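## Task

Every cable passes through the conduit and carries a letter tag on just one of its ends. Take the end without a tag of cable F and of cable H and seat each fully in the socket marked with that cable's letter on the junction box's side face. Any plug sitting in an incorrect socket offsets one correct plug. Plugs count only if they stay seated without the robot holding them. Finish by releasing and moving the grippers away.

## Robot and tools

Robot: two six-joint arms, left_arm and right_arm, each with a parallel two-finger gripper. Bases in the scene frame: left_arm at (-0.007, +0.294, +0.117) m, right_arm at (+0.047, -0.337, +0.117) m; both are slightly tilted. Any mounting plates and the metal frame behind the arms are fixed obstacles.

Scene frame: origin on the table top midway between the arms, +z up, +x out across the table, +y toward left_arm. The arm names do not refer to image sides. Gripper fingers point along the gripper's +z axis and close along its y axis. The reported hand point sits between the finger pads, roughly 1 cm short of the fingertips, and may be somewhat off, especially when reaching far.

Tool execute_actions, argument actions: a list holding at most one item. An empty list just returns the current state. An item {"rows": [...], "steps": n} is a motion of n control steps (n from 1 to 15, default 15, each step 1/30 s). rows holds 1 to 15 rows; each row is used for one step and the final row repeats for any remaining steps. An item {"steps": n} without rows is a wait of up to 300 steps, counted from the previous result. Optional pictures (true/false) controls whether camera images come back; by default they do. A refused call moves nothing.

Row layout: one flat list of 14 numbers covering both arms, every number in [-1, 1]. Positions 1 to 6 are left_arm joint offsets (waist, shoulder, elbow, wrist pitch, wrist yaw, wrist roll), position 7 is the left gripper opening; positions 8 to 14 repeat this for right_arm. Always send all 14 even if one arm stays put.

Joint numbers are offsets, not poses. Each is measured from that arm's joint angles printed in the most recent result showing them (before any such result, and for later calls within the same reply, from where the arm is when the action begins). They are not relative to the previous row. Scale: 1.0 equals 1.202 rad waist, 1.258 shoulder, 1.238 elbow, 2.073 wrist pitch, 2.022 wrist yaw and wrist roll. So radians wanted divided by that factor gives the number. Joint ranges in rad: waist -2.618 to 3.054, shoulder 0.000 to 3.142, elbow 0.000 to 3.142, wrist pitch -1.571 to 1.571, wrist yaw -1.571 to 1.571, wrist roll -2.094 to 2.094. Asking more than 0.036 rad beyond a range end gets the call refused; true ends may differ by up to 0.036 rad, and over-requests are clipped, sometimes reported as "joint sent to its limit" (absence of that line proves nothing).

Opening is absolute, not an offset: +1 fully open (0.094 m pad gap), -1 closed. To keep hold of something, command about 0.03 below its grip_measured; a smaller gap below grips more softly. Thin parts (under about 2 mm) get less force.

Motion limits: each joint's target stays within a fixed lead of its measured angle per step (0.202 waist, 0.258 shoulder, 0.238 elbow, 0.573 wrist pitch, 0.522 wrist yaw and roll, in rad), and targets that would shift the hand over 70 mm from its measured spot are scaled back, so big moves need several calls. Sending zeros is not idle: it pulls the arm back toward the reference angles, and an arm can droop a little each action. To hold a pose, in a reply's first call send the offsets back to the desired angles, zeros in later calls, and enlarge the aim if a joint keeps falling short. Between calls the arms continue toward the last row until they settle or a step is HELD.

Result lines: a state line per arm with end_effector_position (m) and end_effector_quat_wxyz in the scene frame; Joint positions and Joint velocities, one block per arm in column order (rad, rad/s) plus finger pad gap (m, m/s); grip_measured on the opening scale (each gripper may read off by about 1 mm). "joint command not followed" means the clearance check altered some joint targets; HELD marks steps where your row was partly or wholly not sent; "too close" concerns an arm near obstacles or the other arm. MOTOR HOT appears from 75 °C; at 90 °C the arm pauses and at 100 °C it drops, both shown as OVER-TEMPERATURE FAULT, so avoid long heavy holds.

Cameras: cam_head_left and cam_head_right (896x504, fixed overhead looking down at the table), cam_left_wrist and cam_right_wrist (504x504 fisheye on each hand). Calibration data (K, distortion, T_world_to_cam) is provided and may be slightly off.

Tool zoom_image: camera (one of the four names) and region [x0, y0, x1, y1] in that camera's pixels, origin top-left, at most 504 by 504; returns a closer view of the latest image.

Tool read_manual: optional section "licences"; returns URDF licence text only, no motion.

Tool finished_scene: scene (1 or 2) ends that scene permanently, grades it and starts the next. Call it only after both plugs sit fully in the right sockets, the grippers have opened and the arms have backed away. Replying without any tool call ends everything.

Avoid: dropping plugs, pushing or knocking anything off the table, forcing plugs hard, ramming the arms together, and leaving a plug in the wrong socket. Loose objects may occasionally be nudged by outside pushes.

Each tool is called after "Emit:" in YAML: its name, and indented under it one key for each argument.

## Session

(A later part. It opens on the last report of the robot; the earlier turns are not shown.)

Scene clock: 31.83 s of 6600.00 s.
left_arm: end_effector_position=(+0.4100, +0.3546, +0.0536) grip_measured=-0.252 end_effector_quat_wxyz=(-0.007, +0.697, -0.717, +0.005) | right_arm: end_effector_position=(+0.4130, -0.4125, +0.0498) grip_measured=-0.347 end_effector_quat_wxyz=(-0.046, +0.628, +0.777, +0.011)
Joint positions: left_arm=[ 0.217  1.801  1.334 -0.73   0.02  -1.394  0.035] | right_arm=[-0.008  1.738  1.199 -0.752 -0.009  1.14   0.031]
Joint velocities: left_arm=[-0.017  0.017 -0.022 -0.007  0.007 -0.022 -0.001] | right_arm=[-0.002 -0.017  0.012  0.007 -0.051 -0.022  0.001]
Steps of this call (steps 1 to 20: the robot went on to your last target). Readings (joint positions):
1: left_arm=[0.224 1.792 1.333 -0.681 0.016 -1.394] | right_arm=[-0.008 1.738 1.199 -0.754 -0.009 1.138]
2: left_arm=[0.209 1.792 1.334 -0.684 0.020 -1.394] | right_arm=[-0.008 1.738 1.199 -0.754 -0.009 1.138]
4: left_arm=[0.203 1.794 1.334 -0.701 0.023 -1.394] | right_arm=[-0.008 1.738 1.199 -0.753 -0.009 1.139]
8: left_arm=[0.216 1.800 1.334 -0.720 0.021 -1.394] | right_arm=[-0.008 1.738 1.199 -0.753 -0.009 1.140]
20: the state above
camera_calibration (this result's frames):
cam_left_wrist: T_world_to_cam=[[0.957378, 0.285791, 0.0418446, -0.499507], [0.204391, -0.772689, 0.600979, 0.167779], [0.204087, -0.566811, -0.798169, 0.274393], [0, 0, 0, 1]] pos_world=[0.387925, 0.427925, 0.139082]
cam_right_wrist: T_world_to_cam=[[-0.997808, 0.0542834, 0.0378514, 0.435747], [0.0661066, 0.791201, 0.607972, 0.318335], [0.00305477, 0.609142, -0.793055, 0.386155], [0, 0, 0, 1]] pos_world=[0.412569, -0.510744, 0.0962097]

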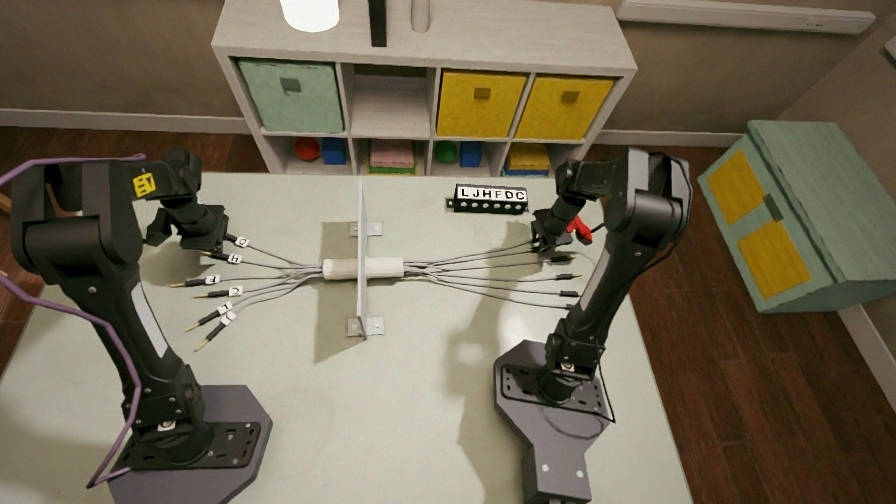

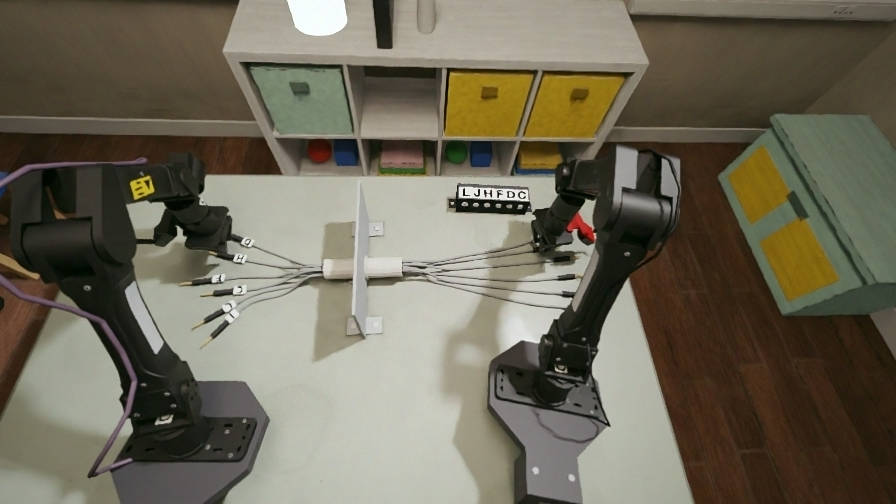

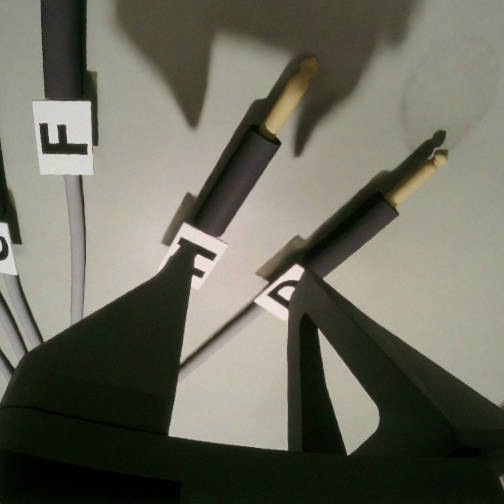

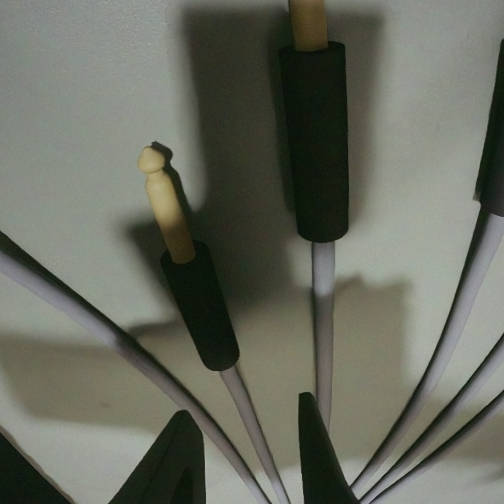

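Emit:
execute_actions:
  actions:
    - {"rows":[[0.008,0.075,-0.015,0.049,-0.01,0,-0.25,-0.012,0.061,-0.003,0.085,0.004,0.005,-0.35]],"steps":15}
  pictures: false

Emit:
execute_actions:
  actions:
    - {"steps":10}

Scene clock: 34.60 s of 6600.00 s.
left_arm: end_effector_position=(+0.4069, +0.3557, +0.0134) grip_measured=-0.252 end_effector_quat_wxyz=(+0.003, +0.697, -0.717, -0.005) | right_arm: end_effector_position=(+0.4359, -0.4162, +0.0219) grip_measured=-0.347 end_effector_quat_wxyz=(-0.013, +0.629, +0.777, +0.027)
Joint positions: left_arm=[ 0.217  1.906  1.321 -0.642  0.016 -1.394  0.035] | right_arm=[-0.008  1.819  1.199 -0.598 -0.009  1.141  0.031]
Joint velocities: left_arm=[ 0.022 -0.012 -0.002  0.022 -0.022  0.066 -0.001] | right_arm=[ 0.017  0.002 -0.012 -0.022 -0.066 -0.007 -0.   ]
Steps of this call (steps 1 to 15: the robot went on to your last target; steps 16 to 68: nothing new was sent; steps 69 to 83: all 15 steps of this action). Readings (joint positions):
69: left_arm=[0.217 1.808 1.334 -0.725 0.019 -1.394] | right_arm=[-0.008 1.743 1.199 -0.741 -0.009 1.141]
70: left_arm=[0.217 1.820 1.334 -0.704 0.018 -1.394] | right_arm=[-0.008 1.754 1.199 -0.710 -0.009 1.141]
72: left_arm=[0.217 1.858 1.334 -0.673 0.017 -1.394] | right_arm=[-0.008 1.786 1.199 -0.657 -0.009 1.141]
76: left_arm=[0.217 1.905 1.322 -0.655 0.017 -1.394] | right_arm=[-0.008 1.819 1.199 -0.618 -0.009 1.141]
83: the state above

Scene clock: 34.93 s of 6600.00 s.
left_arm: end_effector_position=(+0.4073, +0.3558, +0.0134) grip_measured=-0.252 end_effector_quat_wxyz=(+0.003, +0.697, -0.717, -0.005) | right_arm: end_effector_position=(+0.4364, -0.4163, +0.0219) grip_measured=-0.347 end_effector_quat_wxyz=(-0.013, +0.629, +0.777, +0.028)
Joint positions: left_arm=[ 0.217  1.906  1.321 -0.641  0.016 -1.394  0.035] | right_arm=[-0.008  1.819  1.199 -0.596 -0.009  1.141  0.031]
Joint velocities: left_arm=[-0.002  0.002  0.002 -0.022  0.007 -0.022 -0.   ] | right_arm=[-0.012  0.002 -0.007  0.051 -0.051  0.037 -0.001]
Steps of this call (steps 1 to 10: the robot went on to your last target). Readings (joint positions):
1: left_arm=[0.217 1.906 1.321 -0.642 0.016 -1.394] | right_arm=[-0.008 1.819 1.199 -0.598 -0.009 1.141]
2: left_arm=[0.217 1.906 1.321 -0.642 0.016 -1.394] | right_arm=[-0.008 1.819 1.199 -0.597 -0.009 1.141]
4: left_arm=[0.217 1.906 1.321 -0.641 0.016 -1.394] | right_arm=[-0.008 1.819 1.199 -0.597 -0.009 1.141]
8: left_arm=[0.217 1.906 1.321 -0.641 0.016 -1.394] | right_arm=[-0.008 1.819 1.199 -0.596 -0.009 1.141]
10: the state above
camera_calibration (this result's frames):
cam_left_wrist: T_world_to_cam=[[0.958004, 0.286371, 0.014839, -0.495678], [0.22166, -0.772367, 0.595244, 0.186278], [0.181922, -0.566957, -0.803408, 0.252672], [0, 0, 0, 1]] pos_world=[0.387604, 0.429077, 0.0994729]
cam_right_wrist: T_world_to_cam=[[-0.997614, 0.0592976, -0.0353578, 0.463915], [0.0263893, 0.800773, 0.598386, 0.358256], [0.0637965, 0.596026, -0.800427, 0.334403], [0, 0, 0, 1]] pos_world=[0.43202, -0.513704, 0.0696923]

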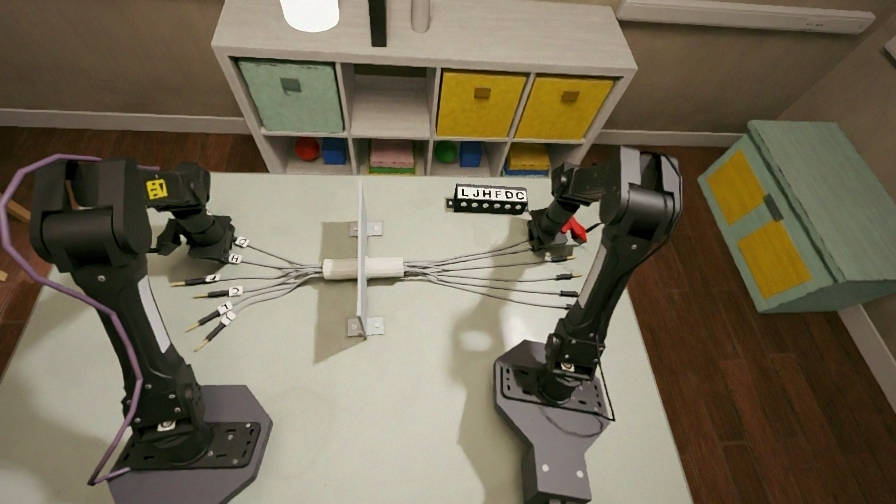

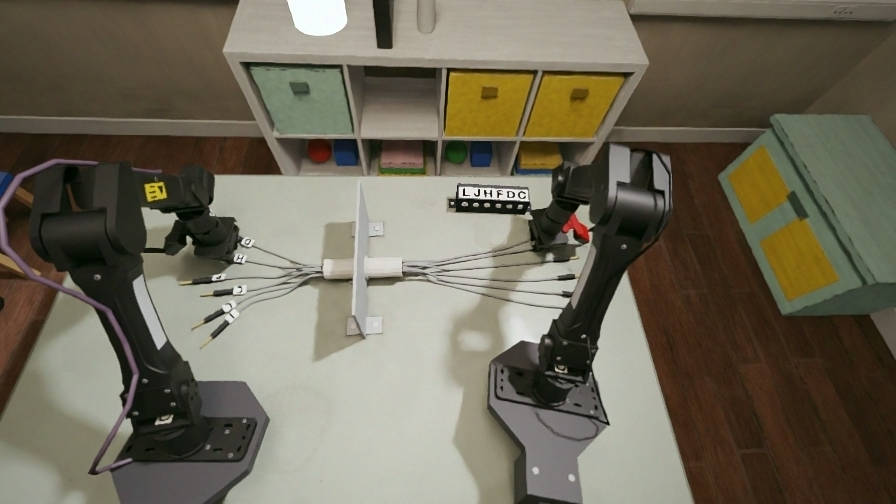

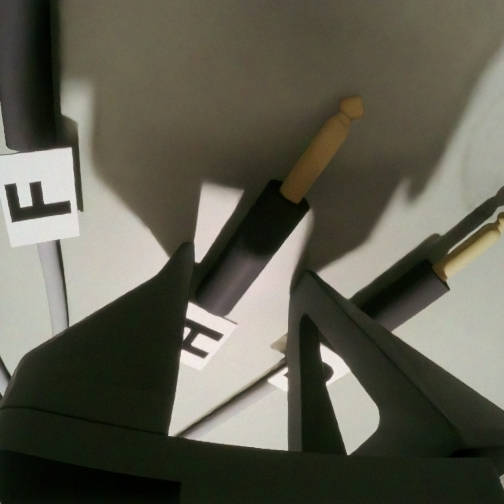

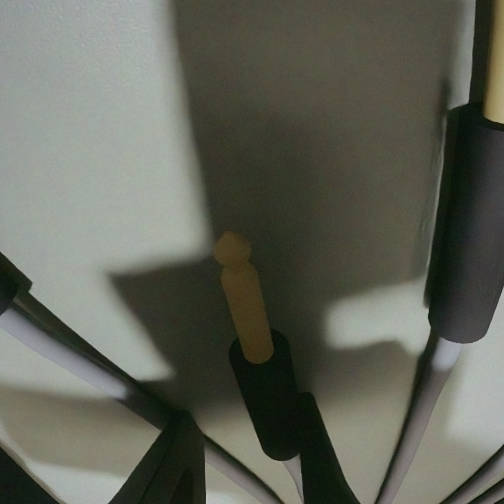

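Emit:
execute_actions:
  actions:
    - {"rows":[[0,0,0,0,0,0,-0.8,-0.008,0,-0.038,0.022,0,0,-0.35]],"steps":15}

Scene clock: 38.50 s of 6600.00 s.
left_arm: end_effector_position=(+0.4073, +0.3556, +0.0134) grip_measured=-0.765 end_effector_quat_wxyz=(+0.003, +0.697, -0.717, -0.004) | right_arm: end_effector_position=(+0.4355, -0.4160, +0.0194) grip_measured=-0.347 end_effector_quat_wxyz=(-0.009, +0.629, +0.777, +0.029)
Joint positions: left_arm=[ 0.217  1.906  1.321 -0.641  0.017 -1.394  0.011] | right_arm=[-0.008  1.818  1.184 -0.575 -0.009  1.141  0.031]
Joint velocities: left_arm=[-0.002  0.002 -0.017 -0.007 -0.007 -0.022  0.001] | right_arm=[-0.002 -0.002  0.007 -0.007 -0.037  0.095  0.001]
Steps of this call (steps 1 to 15: the robot went on to your last target; steps 16 to 90: nothing new was sent; then 0.07 s passed at rest; steps 91 to 105: all 15 steps of this action). Readings (joint positions):
91: left_arm=[0.217 1.906 1.321 -0.641 0.017 -1.394] | right_arm=[-0.008 1.819 1.195 -0.591 -0.009 1.141]
92: left_arm=[0.217 1.906 1.321 -0.641 0.017 -1.394] | right_arm=[-0.008 1.819 1.188 -0.581 -0.009 1.141]
94: left_arm=[0.217 1.906 1.321 -0.641 0.017 -1.394] | right_arm=[-0.008 1.818 1.184 -0.575 -0.009 1.141]
98: left_arm=[0.217 1.906 1.321 -0.641 0.017 -1.394] | right_arm=[-0.008 1.818 1.184 -0.575 -0.009 1.141]
105: the state above
camera_calibration (this result's frames):
cam_left_wrist: T_world_to_cam=[[0.957998, 0.286399, 0.0146765, -0.495654], [0.221568, -0.771691, 0.596155, 0.1859], [0.182064, -0.567864, -0.802735, 0.252807], [0, 0, 0, 1]] pos_world=[0.387619, 0.428972, 0.0993857]
cam_right_wrist: T_world_to_cam=[[-0.997317, 0.0596114, -0.0424975, 0.463087], [0.0224678, 0.801709, 0.597293, 0.361643], [0.0696761, 0.594735, -0.800897, 0.329159], [0, 0, 0, 1]] pos_world=[0.430785, -0.5133, 0.0672957]

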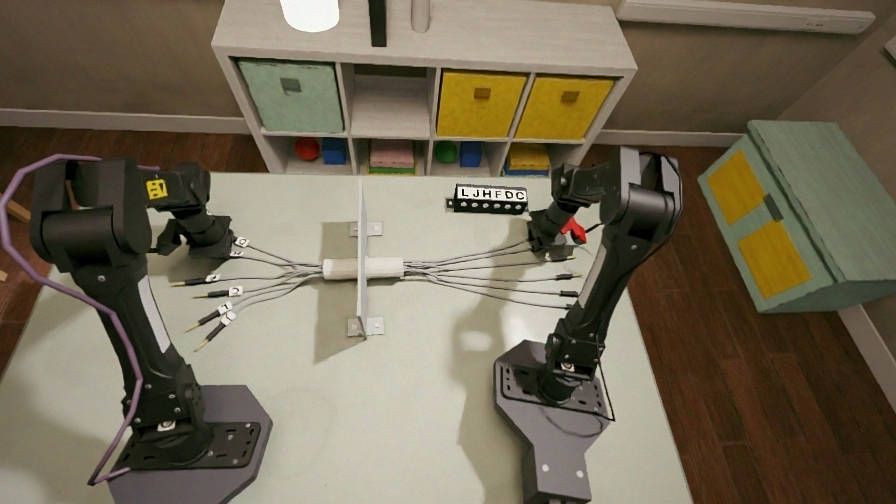

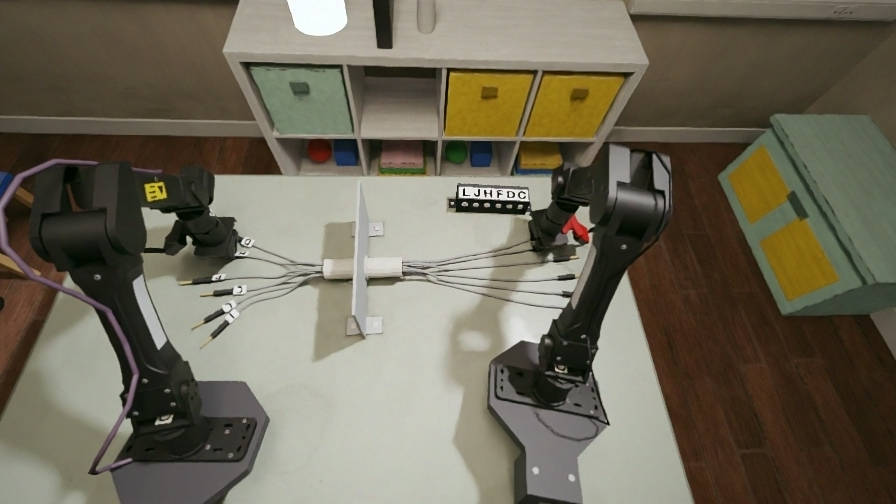

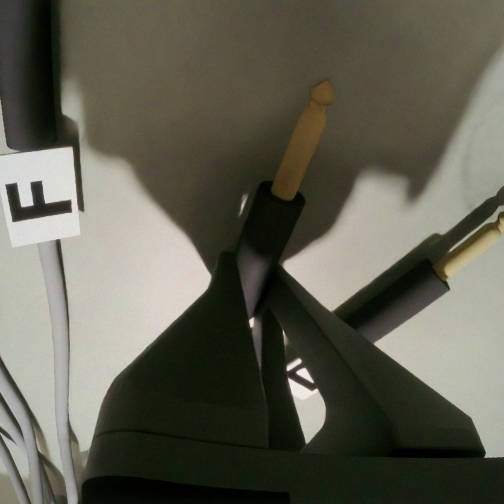

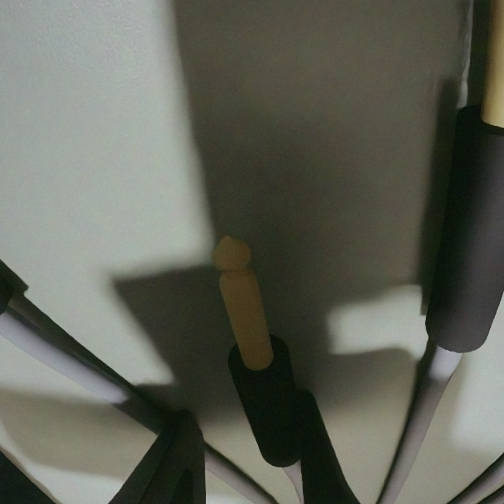

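Emit:
execute_actions:
  actions:
    - {"rows":[[0.03,-0.005,0,0,0,0,-0.81,-0.008,0,-0.03,-0.016,0,0,-0.35],[0.06,-0.01,0,0,0,0,-0.81,-0.008,0,-0.03,-0.016,0,0,-0.35],[0.09,-0.01,0,0,0,0,-0.81,-0.008,0,-0.03,-0.016,0,0,-0.35],[0.11,-0.01,0,0,0,0,-0.81,-0.008,0,-0.03,-0.016,0,0,-0.35]],"steps":15}

Scene clock: 39.73 s of 6600.00 s.
left_arm: end_effector_position=(+0.3955, +0.4120, +0.0159) grip_measured=-0.765 end_effector_quat_wxyz=(-0.009, +0.742, -0.670, -0.019) | right_arm: end_effector_position=(+0.4352, -0.4159, +0.0194) grip_measured=-0.347 end_effector_quat_wxyz=(-0.010, +0.629, +0.777, +0.029)
Joint positions: left_arm=[ 0.356  1.906  1.321 -0.641  0.028 -1.394  0.011] | right_arm=[-0.008  1.818  1.184 -0.576 -0.009  1.141  0.031]
Joint velocities: left_arm=[-0.002 -0.017 -0.007 -0.051  0.022 -0.007  0.   ] | right_arm=[-0.007 -0.007 -0.012 -0.051  0.007 -0.007 -0.001]
Steps of this call (steps 1 to 15: the robot went on to your last target; steps 16 to 22: nothing new was sent; steps 23 to 37: all 15 steps of this action). Readings (joint positions):
23: left_arm=[0.219 1.906 1.321 -0.641 0.018 -1.394] | right_arm=[-0.008 1.818 1.184 -0.576 -0.009 1.141]
24: left_arm=[0.225 1.906 1.321 -0.641 0.023 -1.394] | right_arm=[-0.008 1.818 1.184 -0.576 -0.009 1.141]
26: left_arm=[0.259 1.906 1.321 -0.641 0.034 -1.394] | right_arm=[-0.008 1.818 1.184 -0.576 -0.009 1.141]
30: left_arm=[0.346 1.906 1.321 -0.641 0.032 -1.394] | right_arm=[-0.008 1.818 1.184 -0.576 -0.009 1.141]
37: the state above
camera_calibration (this result's frames):
cam_left_wrist: T_world_to_cam=[[0.912636, 0.407955, 0.0258689, -0.532861], [0.322938, -0.75835, 0.56623, 0.185484], [0.250614, -0.508408, -0.823841, 0.23775], [0, 0, 0, 1]] pos_world=[0.366825, 0.478919, 0.104626]
cam_right_wrist: T_world_to_cam=[[-0.997367, 0.0595626, -0.0413703, 0.462786], [0.0230864, 0.801561, 0.597467, 0.361266], [0.0687475, 0.594939, -0.800825, 0.329627], [0, 0, 0, 1]] pos_world=[0.430566, -0.51325, 0.0672744]

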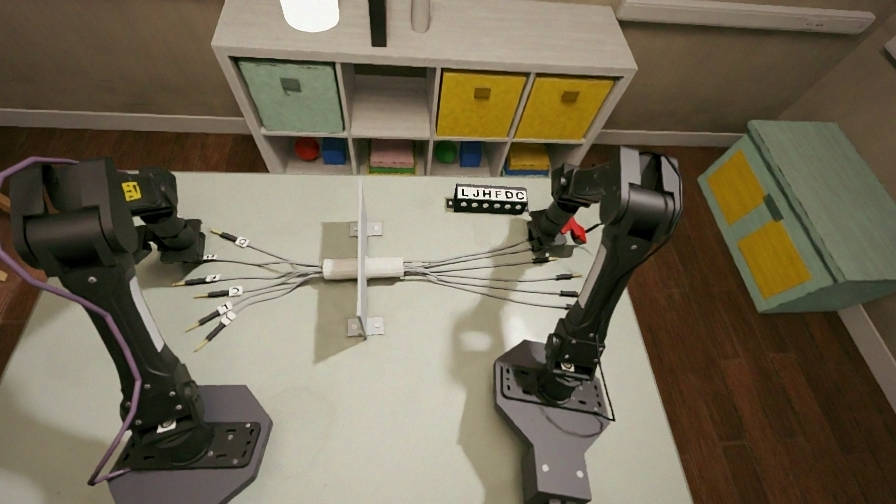

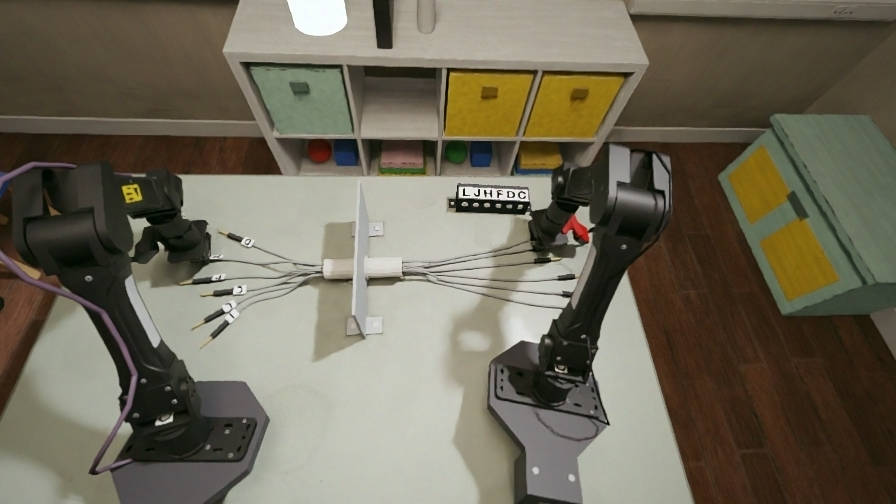

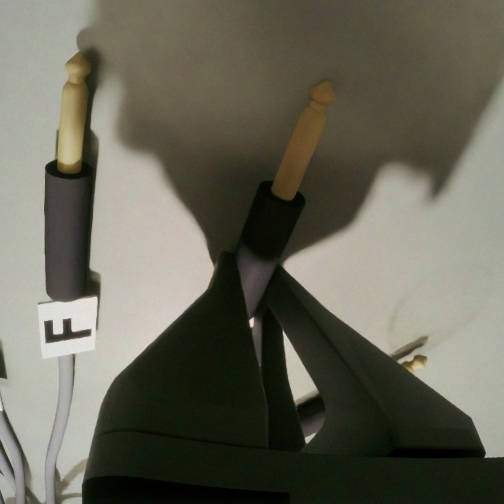

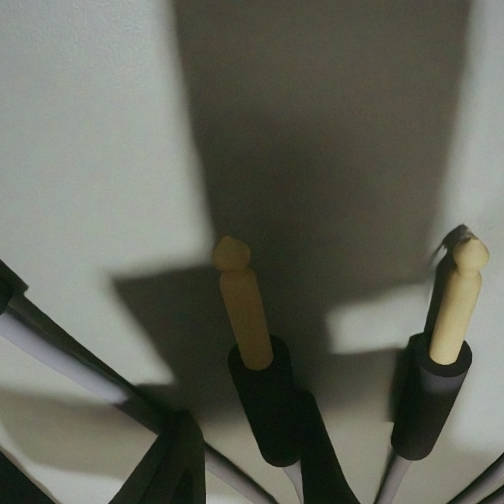

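Emit:
execute_actions:
  actions:
    - {"rows":[[0,0,0,0,0,0,0,0,0,-0.052,-0.027,0,0,-0.35],[0,0,0,0,0,0,0,0,0,-0.052,-0.027,0,0,-0.35],[0,0,0,0,0,0,0,0,0,-0.052,-0.027,0,0,-0.35],[0,0,0,0,0,0,0,0,0,-0.052,-0.027,0,0,-0.35],[0,0,0,0,0,0,0,0,0,-0.052,-0.027,0,0,-0.35],[0,0,0,0,0,0,0,0,0,-0.052,-0.027,0,0,-0.35],[0,-0.15,0.1,-0.1,0,0,0,0,0,-0.052,-0.027,0,0,-0.35]],"steps":15}

Scene clock: 41.50 s of 6600.00 s.
left_arm: end_effector_position=(+0.4364, +0.4158, +0.1146) grip_measured=-0.002 end_effector_quat_wxyz=(-0.081, +0.737, -0.671, +0.029) | right_arm: end_effector_position=(+0.4294, -0.4145, +0.0186) grip_measured=-0.347 end_effector_quat_wxyz=(-0.014, +0.629, +0.777, +0.027)
Joint positions: left_arm=[ 0.356  1.712  1.438 -0.779  0.032 -1.394  0.047] | right_arm=[-0.008  1.811  1.166 -0.576 -0.009  1.141  0.031]
Joint velocities: left_arm=[ 0.002 -0.354  0.183  0.037  0.007  0.095 -0.   ] | right_arm=[ 0.002 -0.012 -0.002 -0.051 -0.007  0.007  0.   ]
Steps of this call (steps 1 to 15: the robot went on to your last target; steps 16 to 38: nothing new was sent; steps 39 to 53: all 15 steps of this action). Readings (joint positions):
39: left_arm=[0.356 1.906 1.321 -0.641 0.028 -1.394] | right_arm=[-0.008 1.818 1.180 -0.575 -0.009 1.141]
40: left_arm=[0.356 1.906 1.321 -0.641 0.029 -1.394] | right_arm=[-0.008 1.816 1.176 -0.575 -0.009 1.141]
42: left_arm=[0.356 1.906 1.321 -0.641 0.029 -1.394] | right_arm=[-0.008 1.811 1.168 -0.576 -0.009 1.141]
46: left_arm=[0.356 1.887 1.340 -0.689 0.031 -1.394] | right_arm=[-0.008 1.811 1.166 -0.576 -0.009 1.141]
53: the state above
camera_calibration (this result's frames):
cam_left_wrist: T_world_to_cam=[[0.899033, 0.391975, 0.195178, -0.581112], [0.217506, -0.786612, 0.577869, 0.175696], [0.38004, -0.477071, -0.792447, 0.237669], [0, 0, 0, 1]] pos_world=[0.393901, 0.479371, 0.200232]
cam_right_wrist: T_world_to_cam=[[-0.997763, 0.0591108, -0.0312236, 0.456635], [0.0286632, 0.800231, 0.599006, 0.357806], [0.0603939, 0.596771, -0.800135, 0.332942], [0, 0, 0, 1]] pos_world=[0.42525, -0.51201, 0.0663282]

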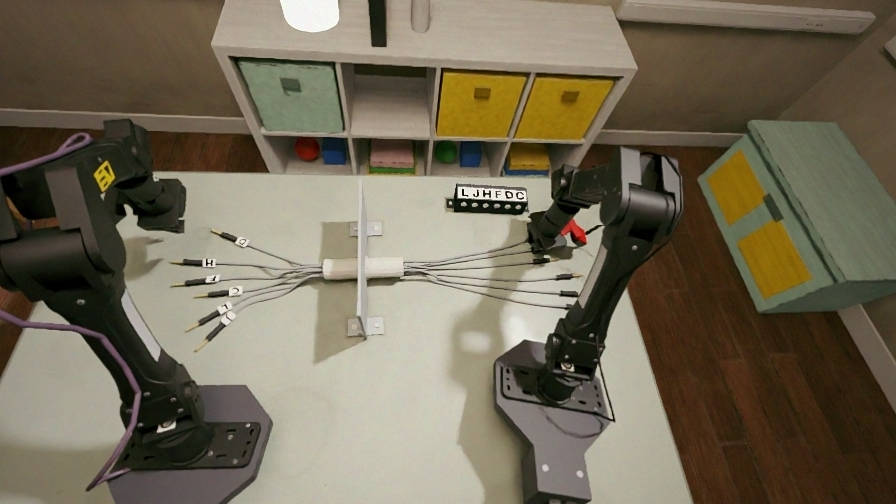

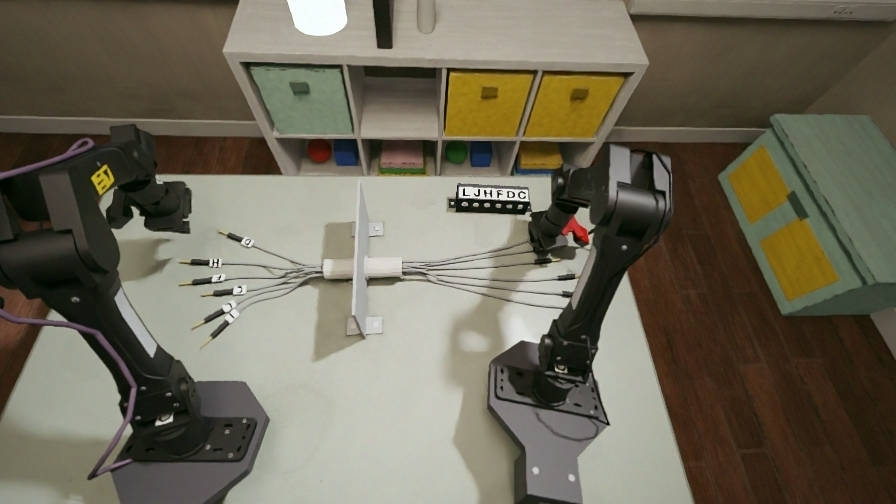

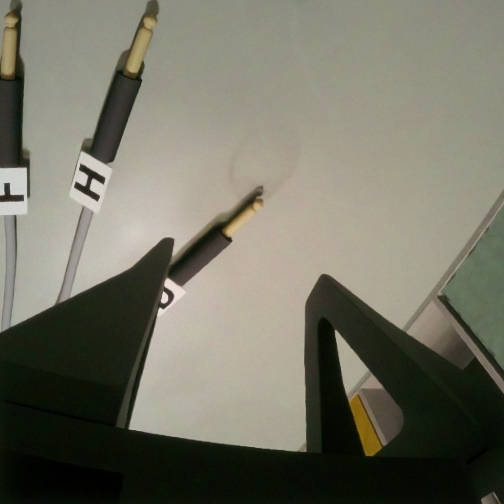

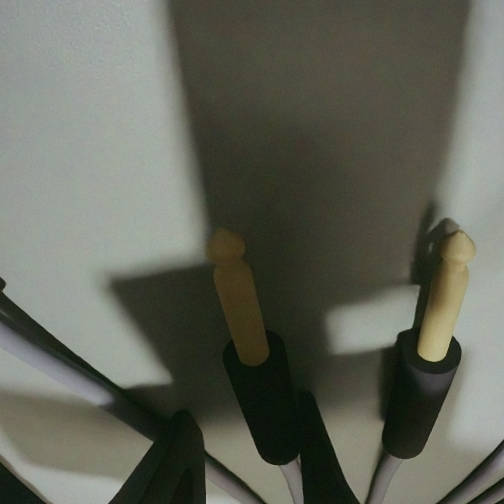

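Emit:
execute_actions:
  actions:
    - {"rows":[[0,0,0,0,0,0,0,0,0,0,0,0,0,-0.8]],"steps":15}

Scene clock: 42.90 s of 6600.00 s.
left_arm: end_effector_position=(+0.4348, +0.4149, +0.1149) grip_measured=-0.002 end_effector_quat_wxyz=(-0.076, +0.737, -0.671, +0.027) | right_arm: end_effector_position=(+0.4273, -0.4142, +0.0186) grip_measured=-0.762 end_effector_quat_wxyz=(-0.018, +0.629, +0.777, +0.024)
Joint positions: left_arm=[ 0.356  1.713  1.443 -0.793  0.034 -1.394  0.047] | right_arm=[-0.008  1.811  1.166 -0.584 -0.008  1.141  0.011]
Joint velocities: left_arm=[ 0.022 -0.032 -0.002  0.007 -0.007  0.022  0.001] | right_arm=[-0.007  0.012  0.002  0.022 -0.007  0.022  0.001]
Steps of this call (steps 1 to 27: the robot went on to your last target; steps 28 to 42: all 15 steps of this action). Readings (joint positions):
28: left_arm=[0.356 1.713 1.443 -0.821 0.032 -1.394] | right_arm=[-0.008 1.811 1.166 -0.577 -0.007 1.141]
29: left_arm=[0.356 1.713 1.443 -0.816 0.033 -1.394] | right_arm=[-0.008 1.811 1.166 -0.585 -0.007 1.141]
31: left_arm=[0.356 1.713 1.443 -0.806 0.033 -1.394] | right_arm=[-0.008 1.811 1.166 -0.584 -0.008 1.141]
35: left_arm=[0.356 1.713 1.443 -0.797 0.034 -1.394] | right_arm=[-0.008 1.811 1.166 -0.584 -0.008 1.141]
42: the state above
camera_calibration (this result's frames):
cam_left_wrist: T_world_to_cam=[[0.900665, 0.39323, 0.18486, -0.57939], [0.223144, -0.783641, 0.579752, 0.171276], [0.37284, -0.480912, -0.793545, 0.242919], [0, 0, 0, 1]] pos_world=[0.393047, 0.478875, 0.200576]
cam_right_wrist: T_world_to_cam=[[-0.998014, 0.0587006, -0.022832, 0.454336], [0.0333124, 0.799594, 0.599616, 0.355341], [0.0534542, 0.597665, -0.799962, 0.336212], [0, 0, 0, 1]] pos_world=[0.423625, -0.511741, 0.0662616]

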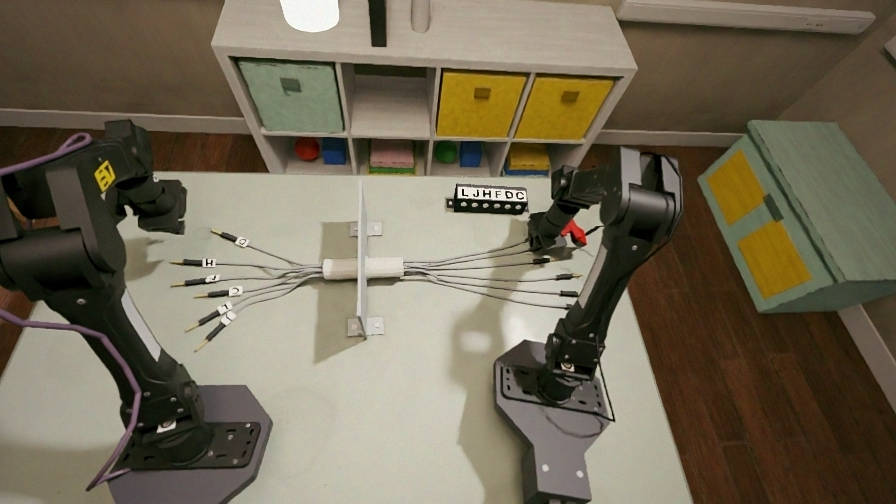

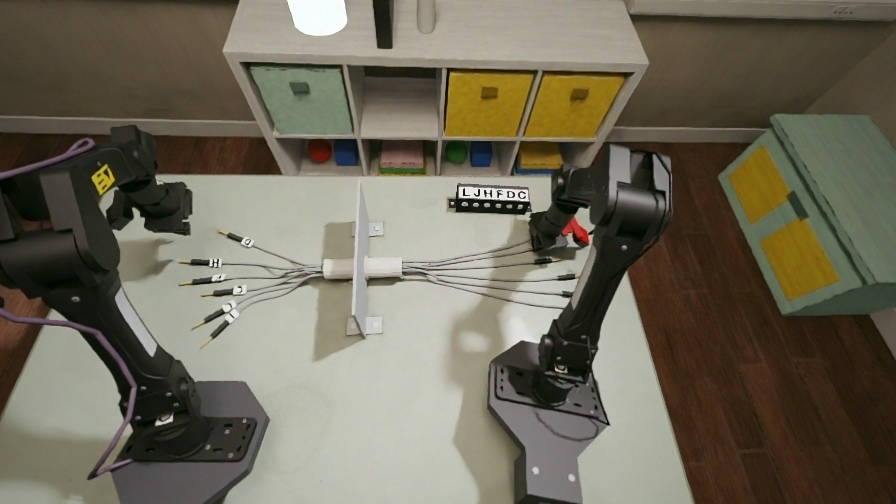

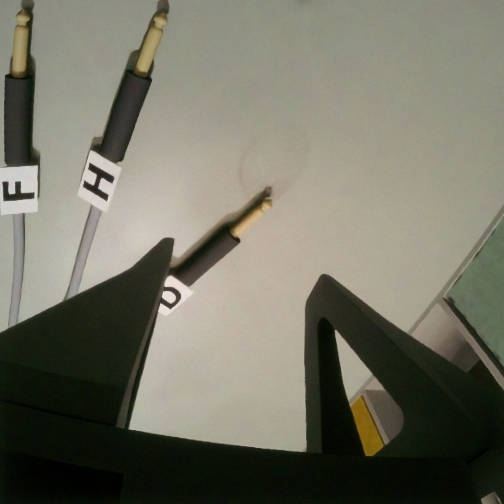

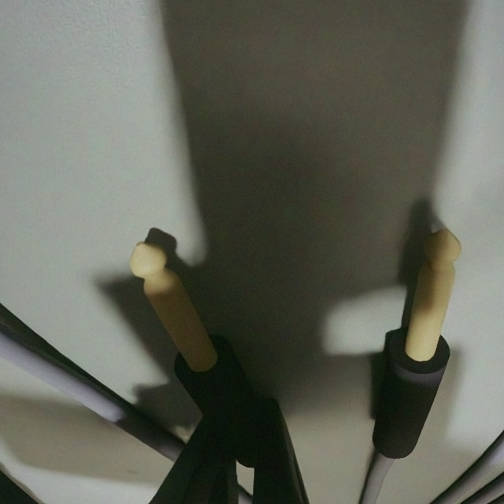

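Emit:
execute_actions:
  actions:
    - {"rows":[[0,0,0,0,0,0,0,0,-0.05,0.06,-0.06,0,0,-0.8],[0,0,0,0,0,0,0,0,-0.1,0.1,-0.11,0,0,-0.8]],"steps":15}

Emit:
zoom_image:
  camera: "cam_head_left"
  region: [436,170,546,230]

Emit:
zoom_image:
  camera: "cam_head_right"
  region: [436,170,546,230]

Scene clock: 45.07 s of 6600.00 s.
left_arm: end_effector_position=(+0.4351, +0.4145, +0.1149) grip_measured=-0.002 end_effector_quat_wxyz=(-0.076, +0.737, -0.671, +0.028) | right_arm: end_effector_position=(+0.4392, -0.4198, +0.0789) grip_measured=-0.762 end_effector_quat_wxyz=(-0.009, +0.629, +0.777, +0.030)
Joint positions: left_arm=[ 0.356  1.713  1.443 -0.792  0.037 -1.394  0.047] | right_arm=[-0.008  1.695  1.273 -0.785 -0.009  1.141  0.011]
Joint velocities: left_arm=[ 0.007  0.012 -0.002 -0.037  0.022  0.081 -0.001] | right_arm=[-0.002  0.007 -0.012 -0.051 -0.022  0.051 -0.001]
Steps of this call (steps 1 to 15: the robot went on to your last target; steps 16 to 50: nothing new was sent; steps 51 to 65: all 15 steps of this action). Readings (joint positions):
51: left_arm=[0.356 1.713 1.443 -0.792 0.034 -1.394] | right_arm=[-0.008 1.808 1.173 -0.597 -0.008 1.141]
52: left_arm=[0.356 1.713 1.443 -0.792 0.035 -1.394] | right_arm=[-0.008 1.802 1.190 -0.635 -0.008 1.141]
54: left_arm=[0.356 1.713 1.443 -0.792 0.036 -1.394] | right_arm=[-0.008 1.771 1.225 -0.704 -0.008 1.141]
58: left_arm=[0.356 1.713 1.443 -0.792 0.036 -1.394] | right_arm=[-0.008 1.702 1.268 -0.750 -0.009 1.141]
65: the state above
camera_calibration (this result's frames):
cam_left_wrist: T_world_to_cam=[[0.900587, 0.393235, 0.185229, -0.57952], [0.221943, -0.782392, 0.581897, 0.170637], [0.373744, -0.482939, -0.791887, 0.242875], [0, 0, 0, 1]] pos_world=[0.393264, 0.478686, 0.20038]
cam_right_wrist: T_world_to_cam=[[-0.997223, 0.0597166, -0.0444982, 0.469686], [0.0213305, 0.80151, 0.5976, 0.329482], [0.0713524, 0.594992, -0.800558, 0.378224], [0, 0, 0, 1]] pos_world=[0.434366, -0.517172, 0.126792]

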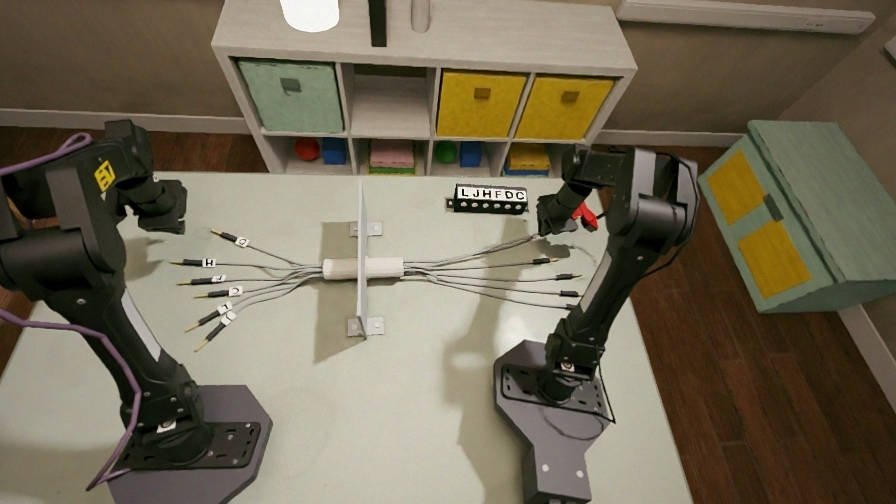

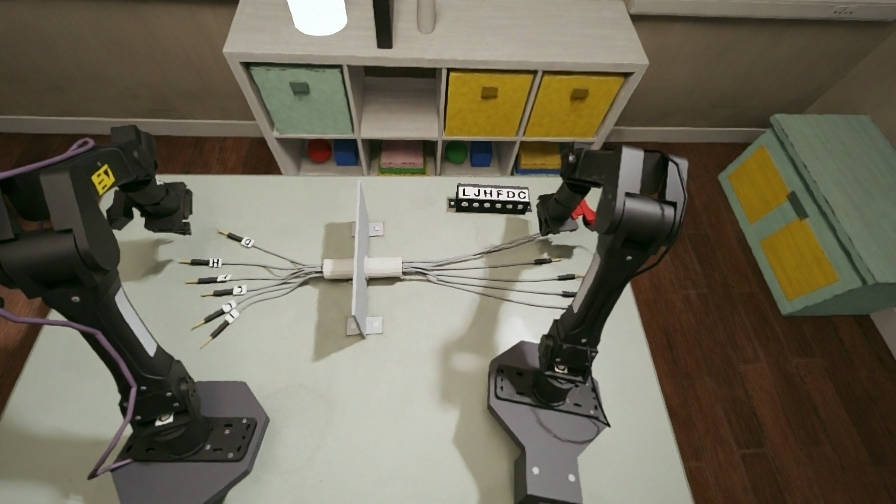

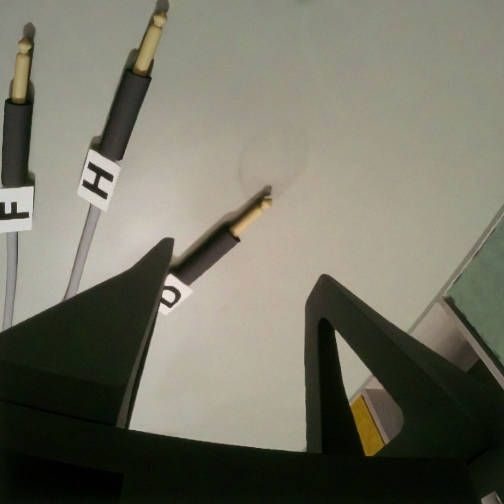

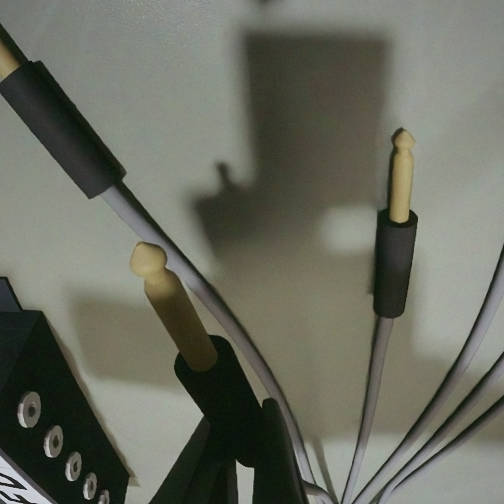

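Region (436, 170, 546, 230) of cam_head_left's 896x504 image, scaled by 4.582, with more detail than that image has; it fills the top 275 rows of this view, and the rest is white.

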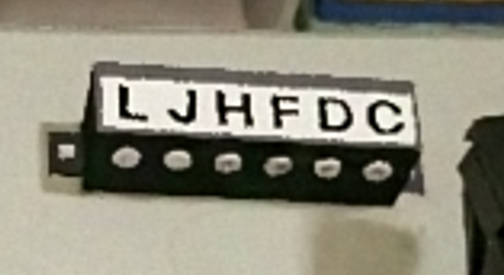

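Region (436, 170, 546, 230) of cam_head_right's 896x504 image, scaled by 4.582, with more detail than that image has; it fills the top 275 rows of this view, and the rest is white.

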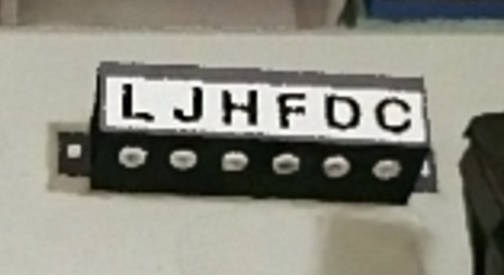

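Emit:
execute_actions:
  actions:
    - {"rows":[[0,0,0,0,0,0,0,0.1,0.02,0.06,0,0.04,-0.2,-0.8],[0,0,0,0,0,0,0,0.15,0.04,0.09,-0.01,0.06,-0.3,-0.8],[0,0,0,0,0,0,0,0.2,0.07,0.12,-0.02,0.08,-0.4,-0.8],[0,0,0,0,0,0,0,0.256,0.10,0.145,-0.033,0.085,-0.487,-0.8],[0,0,0,0,0,0,0,0.256,0.13,0.145,-0.033,0.085,-0.487,-0.8]],"steps":15}
  pictures: false

Emit:
execute_actions:
  actions:
    - {"steps":15}

Scene clock: 52.17 s of 6600.00 s.
left_arm: end_effector_position=(+0.4352, +0.4141, +0.1149) grip_measured=-0.002 end_effector_quat_wxyz=(-0.075, +0.737, -0.671, +0.029) | right_arm: end_effector_position=(+0.4730, -0.3205, +0.0650) grip_measured=-0.762 end_effector_quat_wxyz=(-0.007, +0.071, +0.997, +0.005)
Joint positions: left_arm=[ 0.356  1.713  1.443 -0.792  0.039 -1.394  0.047] | right_arm=[ 0.307  1.866  1.436 -0.832  0.146  0.223  0.011]
Joint velocities: left_arm=[-0.012  0.002 -0.007  0.051  0.022  0.022 -0.   ] | right_arm=[-0.105 -0.002 -0.017  0.081  0.095 -0.462 -0.001]
Steps of this call (steps 1 to 30: the robot went on to your last target; steps 31 to 90: nothing new was sent; then 3.60 s passed at rest; steps 91 to 105: all 15 steps of this action). Readings (joint positions):
91: left_arm=[0.356 1.713 1.443 -0.792 0.037 -1.394] | right_arm=[0.002 1.697 1.278 -0.800 0.005 1.088]
92: left_arm=[0.356 1.713 1.443 -0.792 0.037 -1.394] | right_arm=[0.026 1.707 1.294 -0.808 0.032 0.996]
94: left_arm=[0.356 1.713 1.443 -0.792 0.038 -1.394] | right_arm=[0.120 1.749 1.359 -0.821 0.086 0.806]
98: left_arm=[0.356 1.713 1.443 -0.792 0.039 -1.394] | right_arm=[0.304 1.841 1.436 -0.802 0.118 0.449]
105: the state above

Scene clock: 52.67 s of 6600.00 s.
left_arm: end_effector_position=(+0.4352, +0.4141, +0.1149) grip_measured=-0.002 end_effector_quat_wxyz=(-0.075, +0.737, -0.671, +0.029) | right_arm: end_effector_position=(+0.4719, -0.3244, +0.0648) grip_measured=-0.762 end_effector_quat_wxyz=(-0.009, +0.045, +0.999, -0.002)
Joint positions: left_arm=[ 0.356  1.713  1.443 -0.792  0.039 -1.394  0.047] | right_arm=[ 0.303  1.866  1.436 -0.837  0.157  0.167  0.011]
Joint velocities: left_arm=[ 0.002 -0.007 -0.022  0.007  0.007  0.022 -0.001] | right_arm=[-0.002 -0.007  0.022  0.037 -0.125  0.037  0.   ]
Steps of this call (steps 1 to 15: the robot went on to your last target). Readings (joint positions):
1: left_arm=[0.356 1.713 1.443 -0.792 0.039 -1.394] | right_arm=[0.304 1.866 1.436 -0.834 0.149 0.211]
2: left_arm=[0.356 1.713 1.443 -0.792 0.039 -1.394] | right_arm=[0.303 1.866 1.436 -0.835 0.152 0.202]
4: left_arm=[0.356 1.713 1.443 -0.792 0.039 -1.394] | right_arm=[0.303 1.866 1.436 -0.835 0.154 0.188]
8: left_arm=[0.356 1.713 1.443 -0.792 0.039 -1.394] | right_arm=[0.303 1.866 1.436 -0.837 0.156 0.174]
15: the state above
camera_calibration (this result's frames):
cam_left_wrist: T_world_to_cam=[[0.900619, 0.393312, 0.18491, -0.579472], [0.221312, -0.781202, 0.583734, 0.169884], [0.374041, -0.484799, -0.790609, 0.243128], [0, 0, 0, 1]] pos_world=[0.393346, 0.478495, 0.200202]
cam_right_wrist: T_world_to_cam=[[-0.349397, -0.936865, -0.0143318, -0.134932], [-0.776856, 0.281103, 0.56345, 0.47085], [-0.523848, 0.208001, -0.826026, 0.464795], [0, 0, 0, 1]] pos_world=[0.562119, -0.355449, 0.116699]

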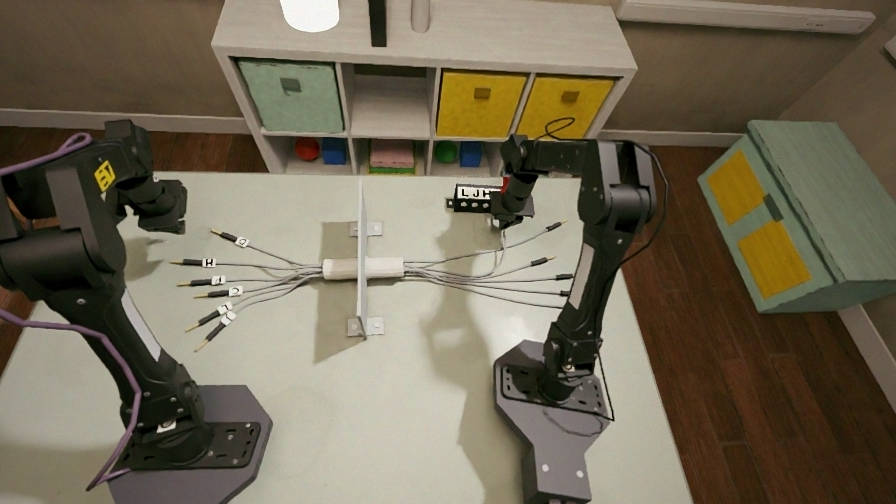

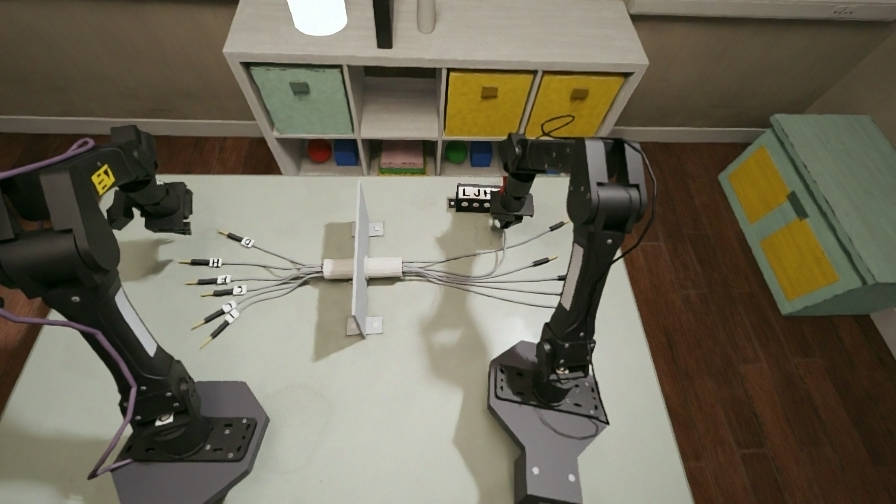

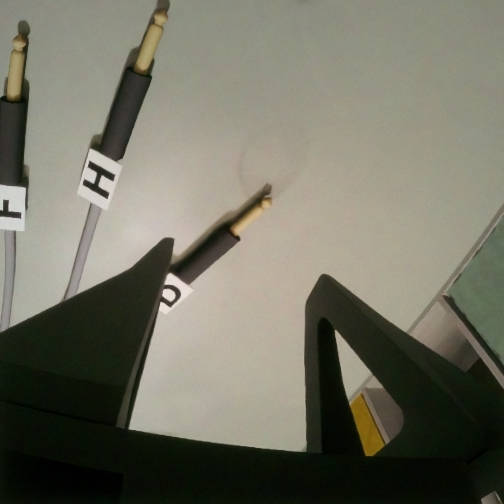

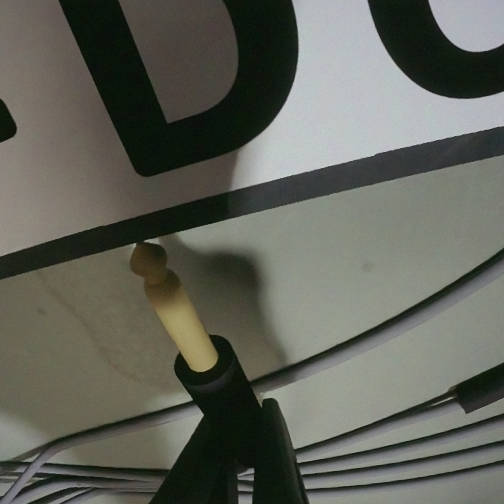

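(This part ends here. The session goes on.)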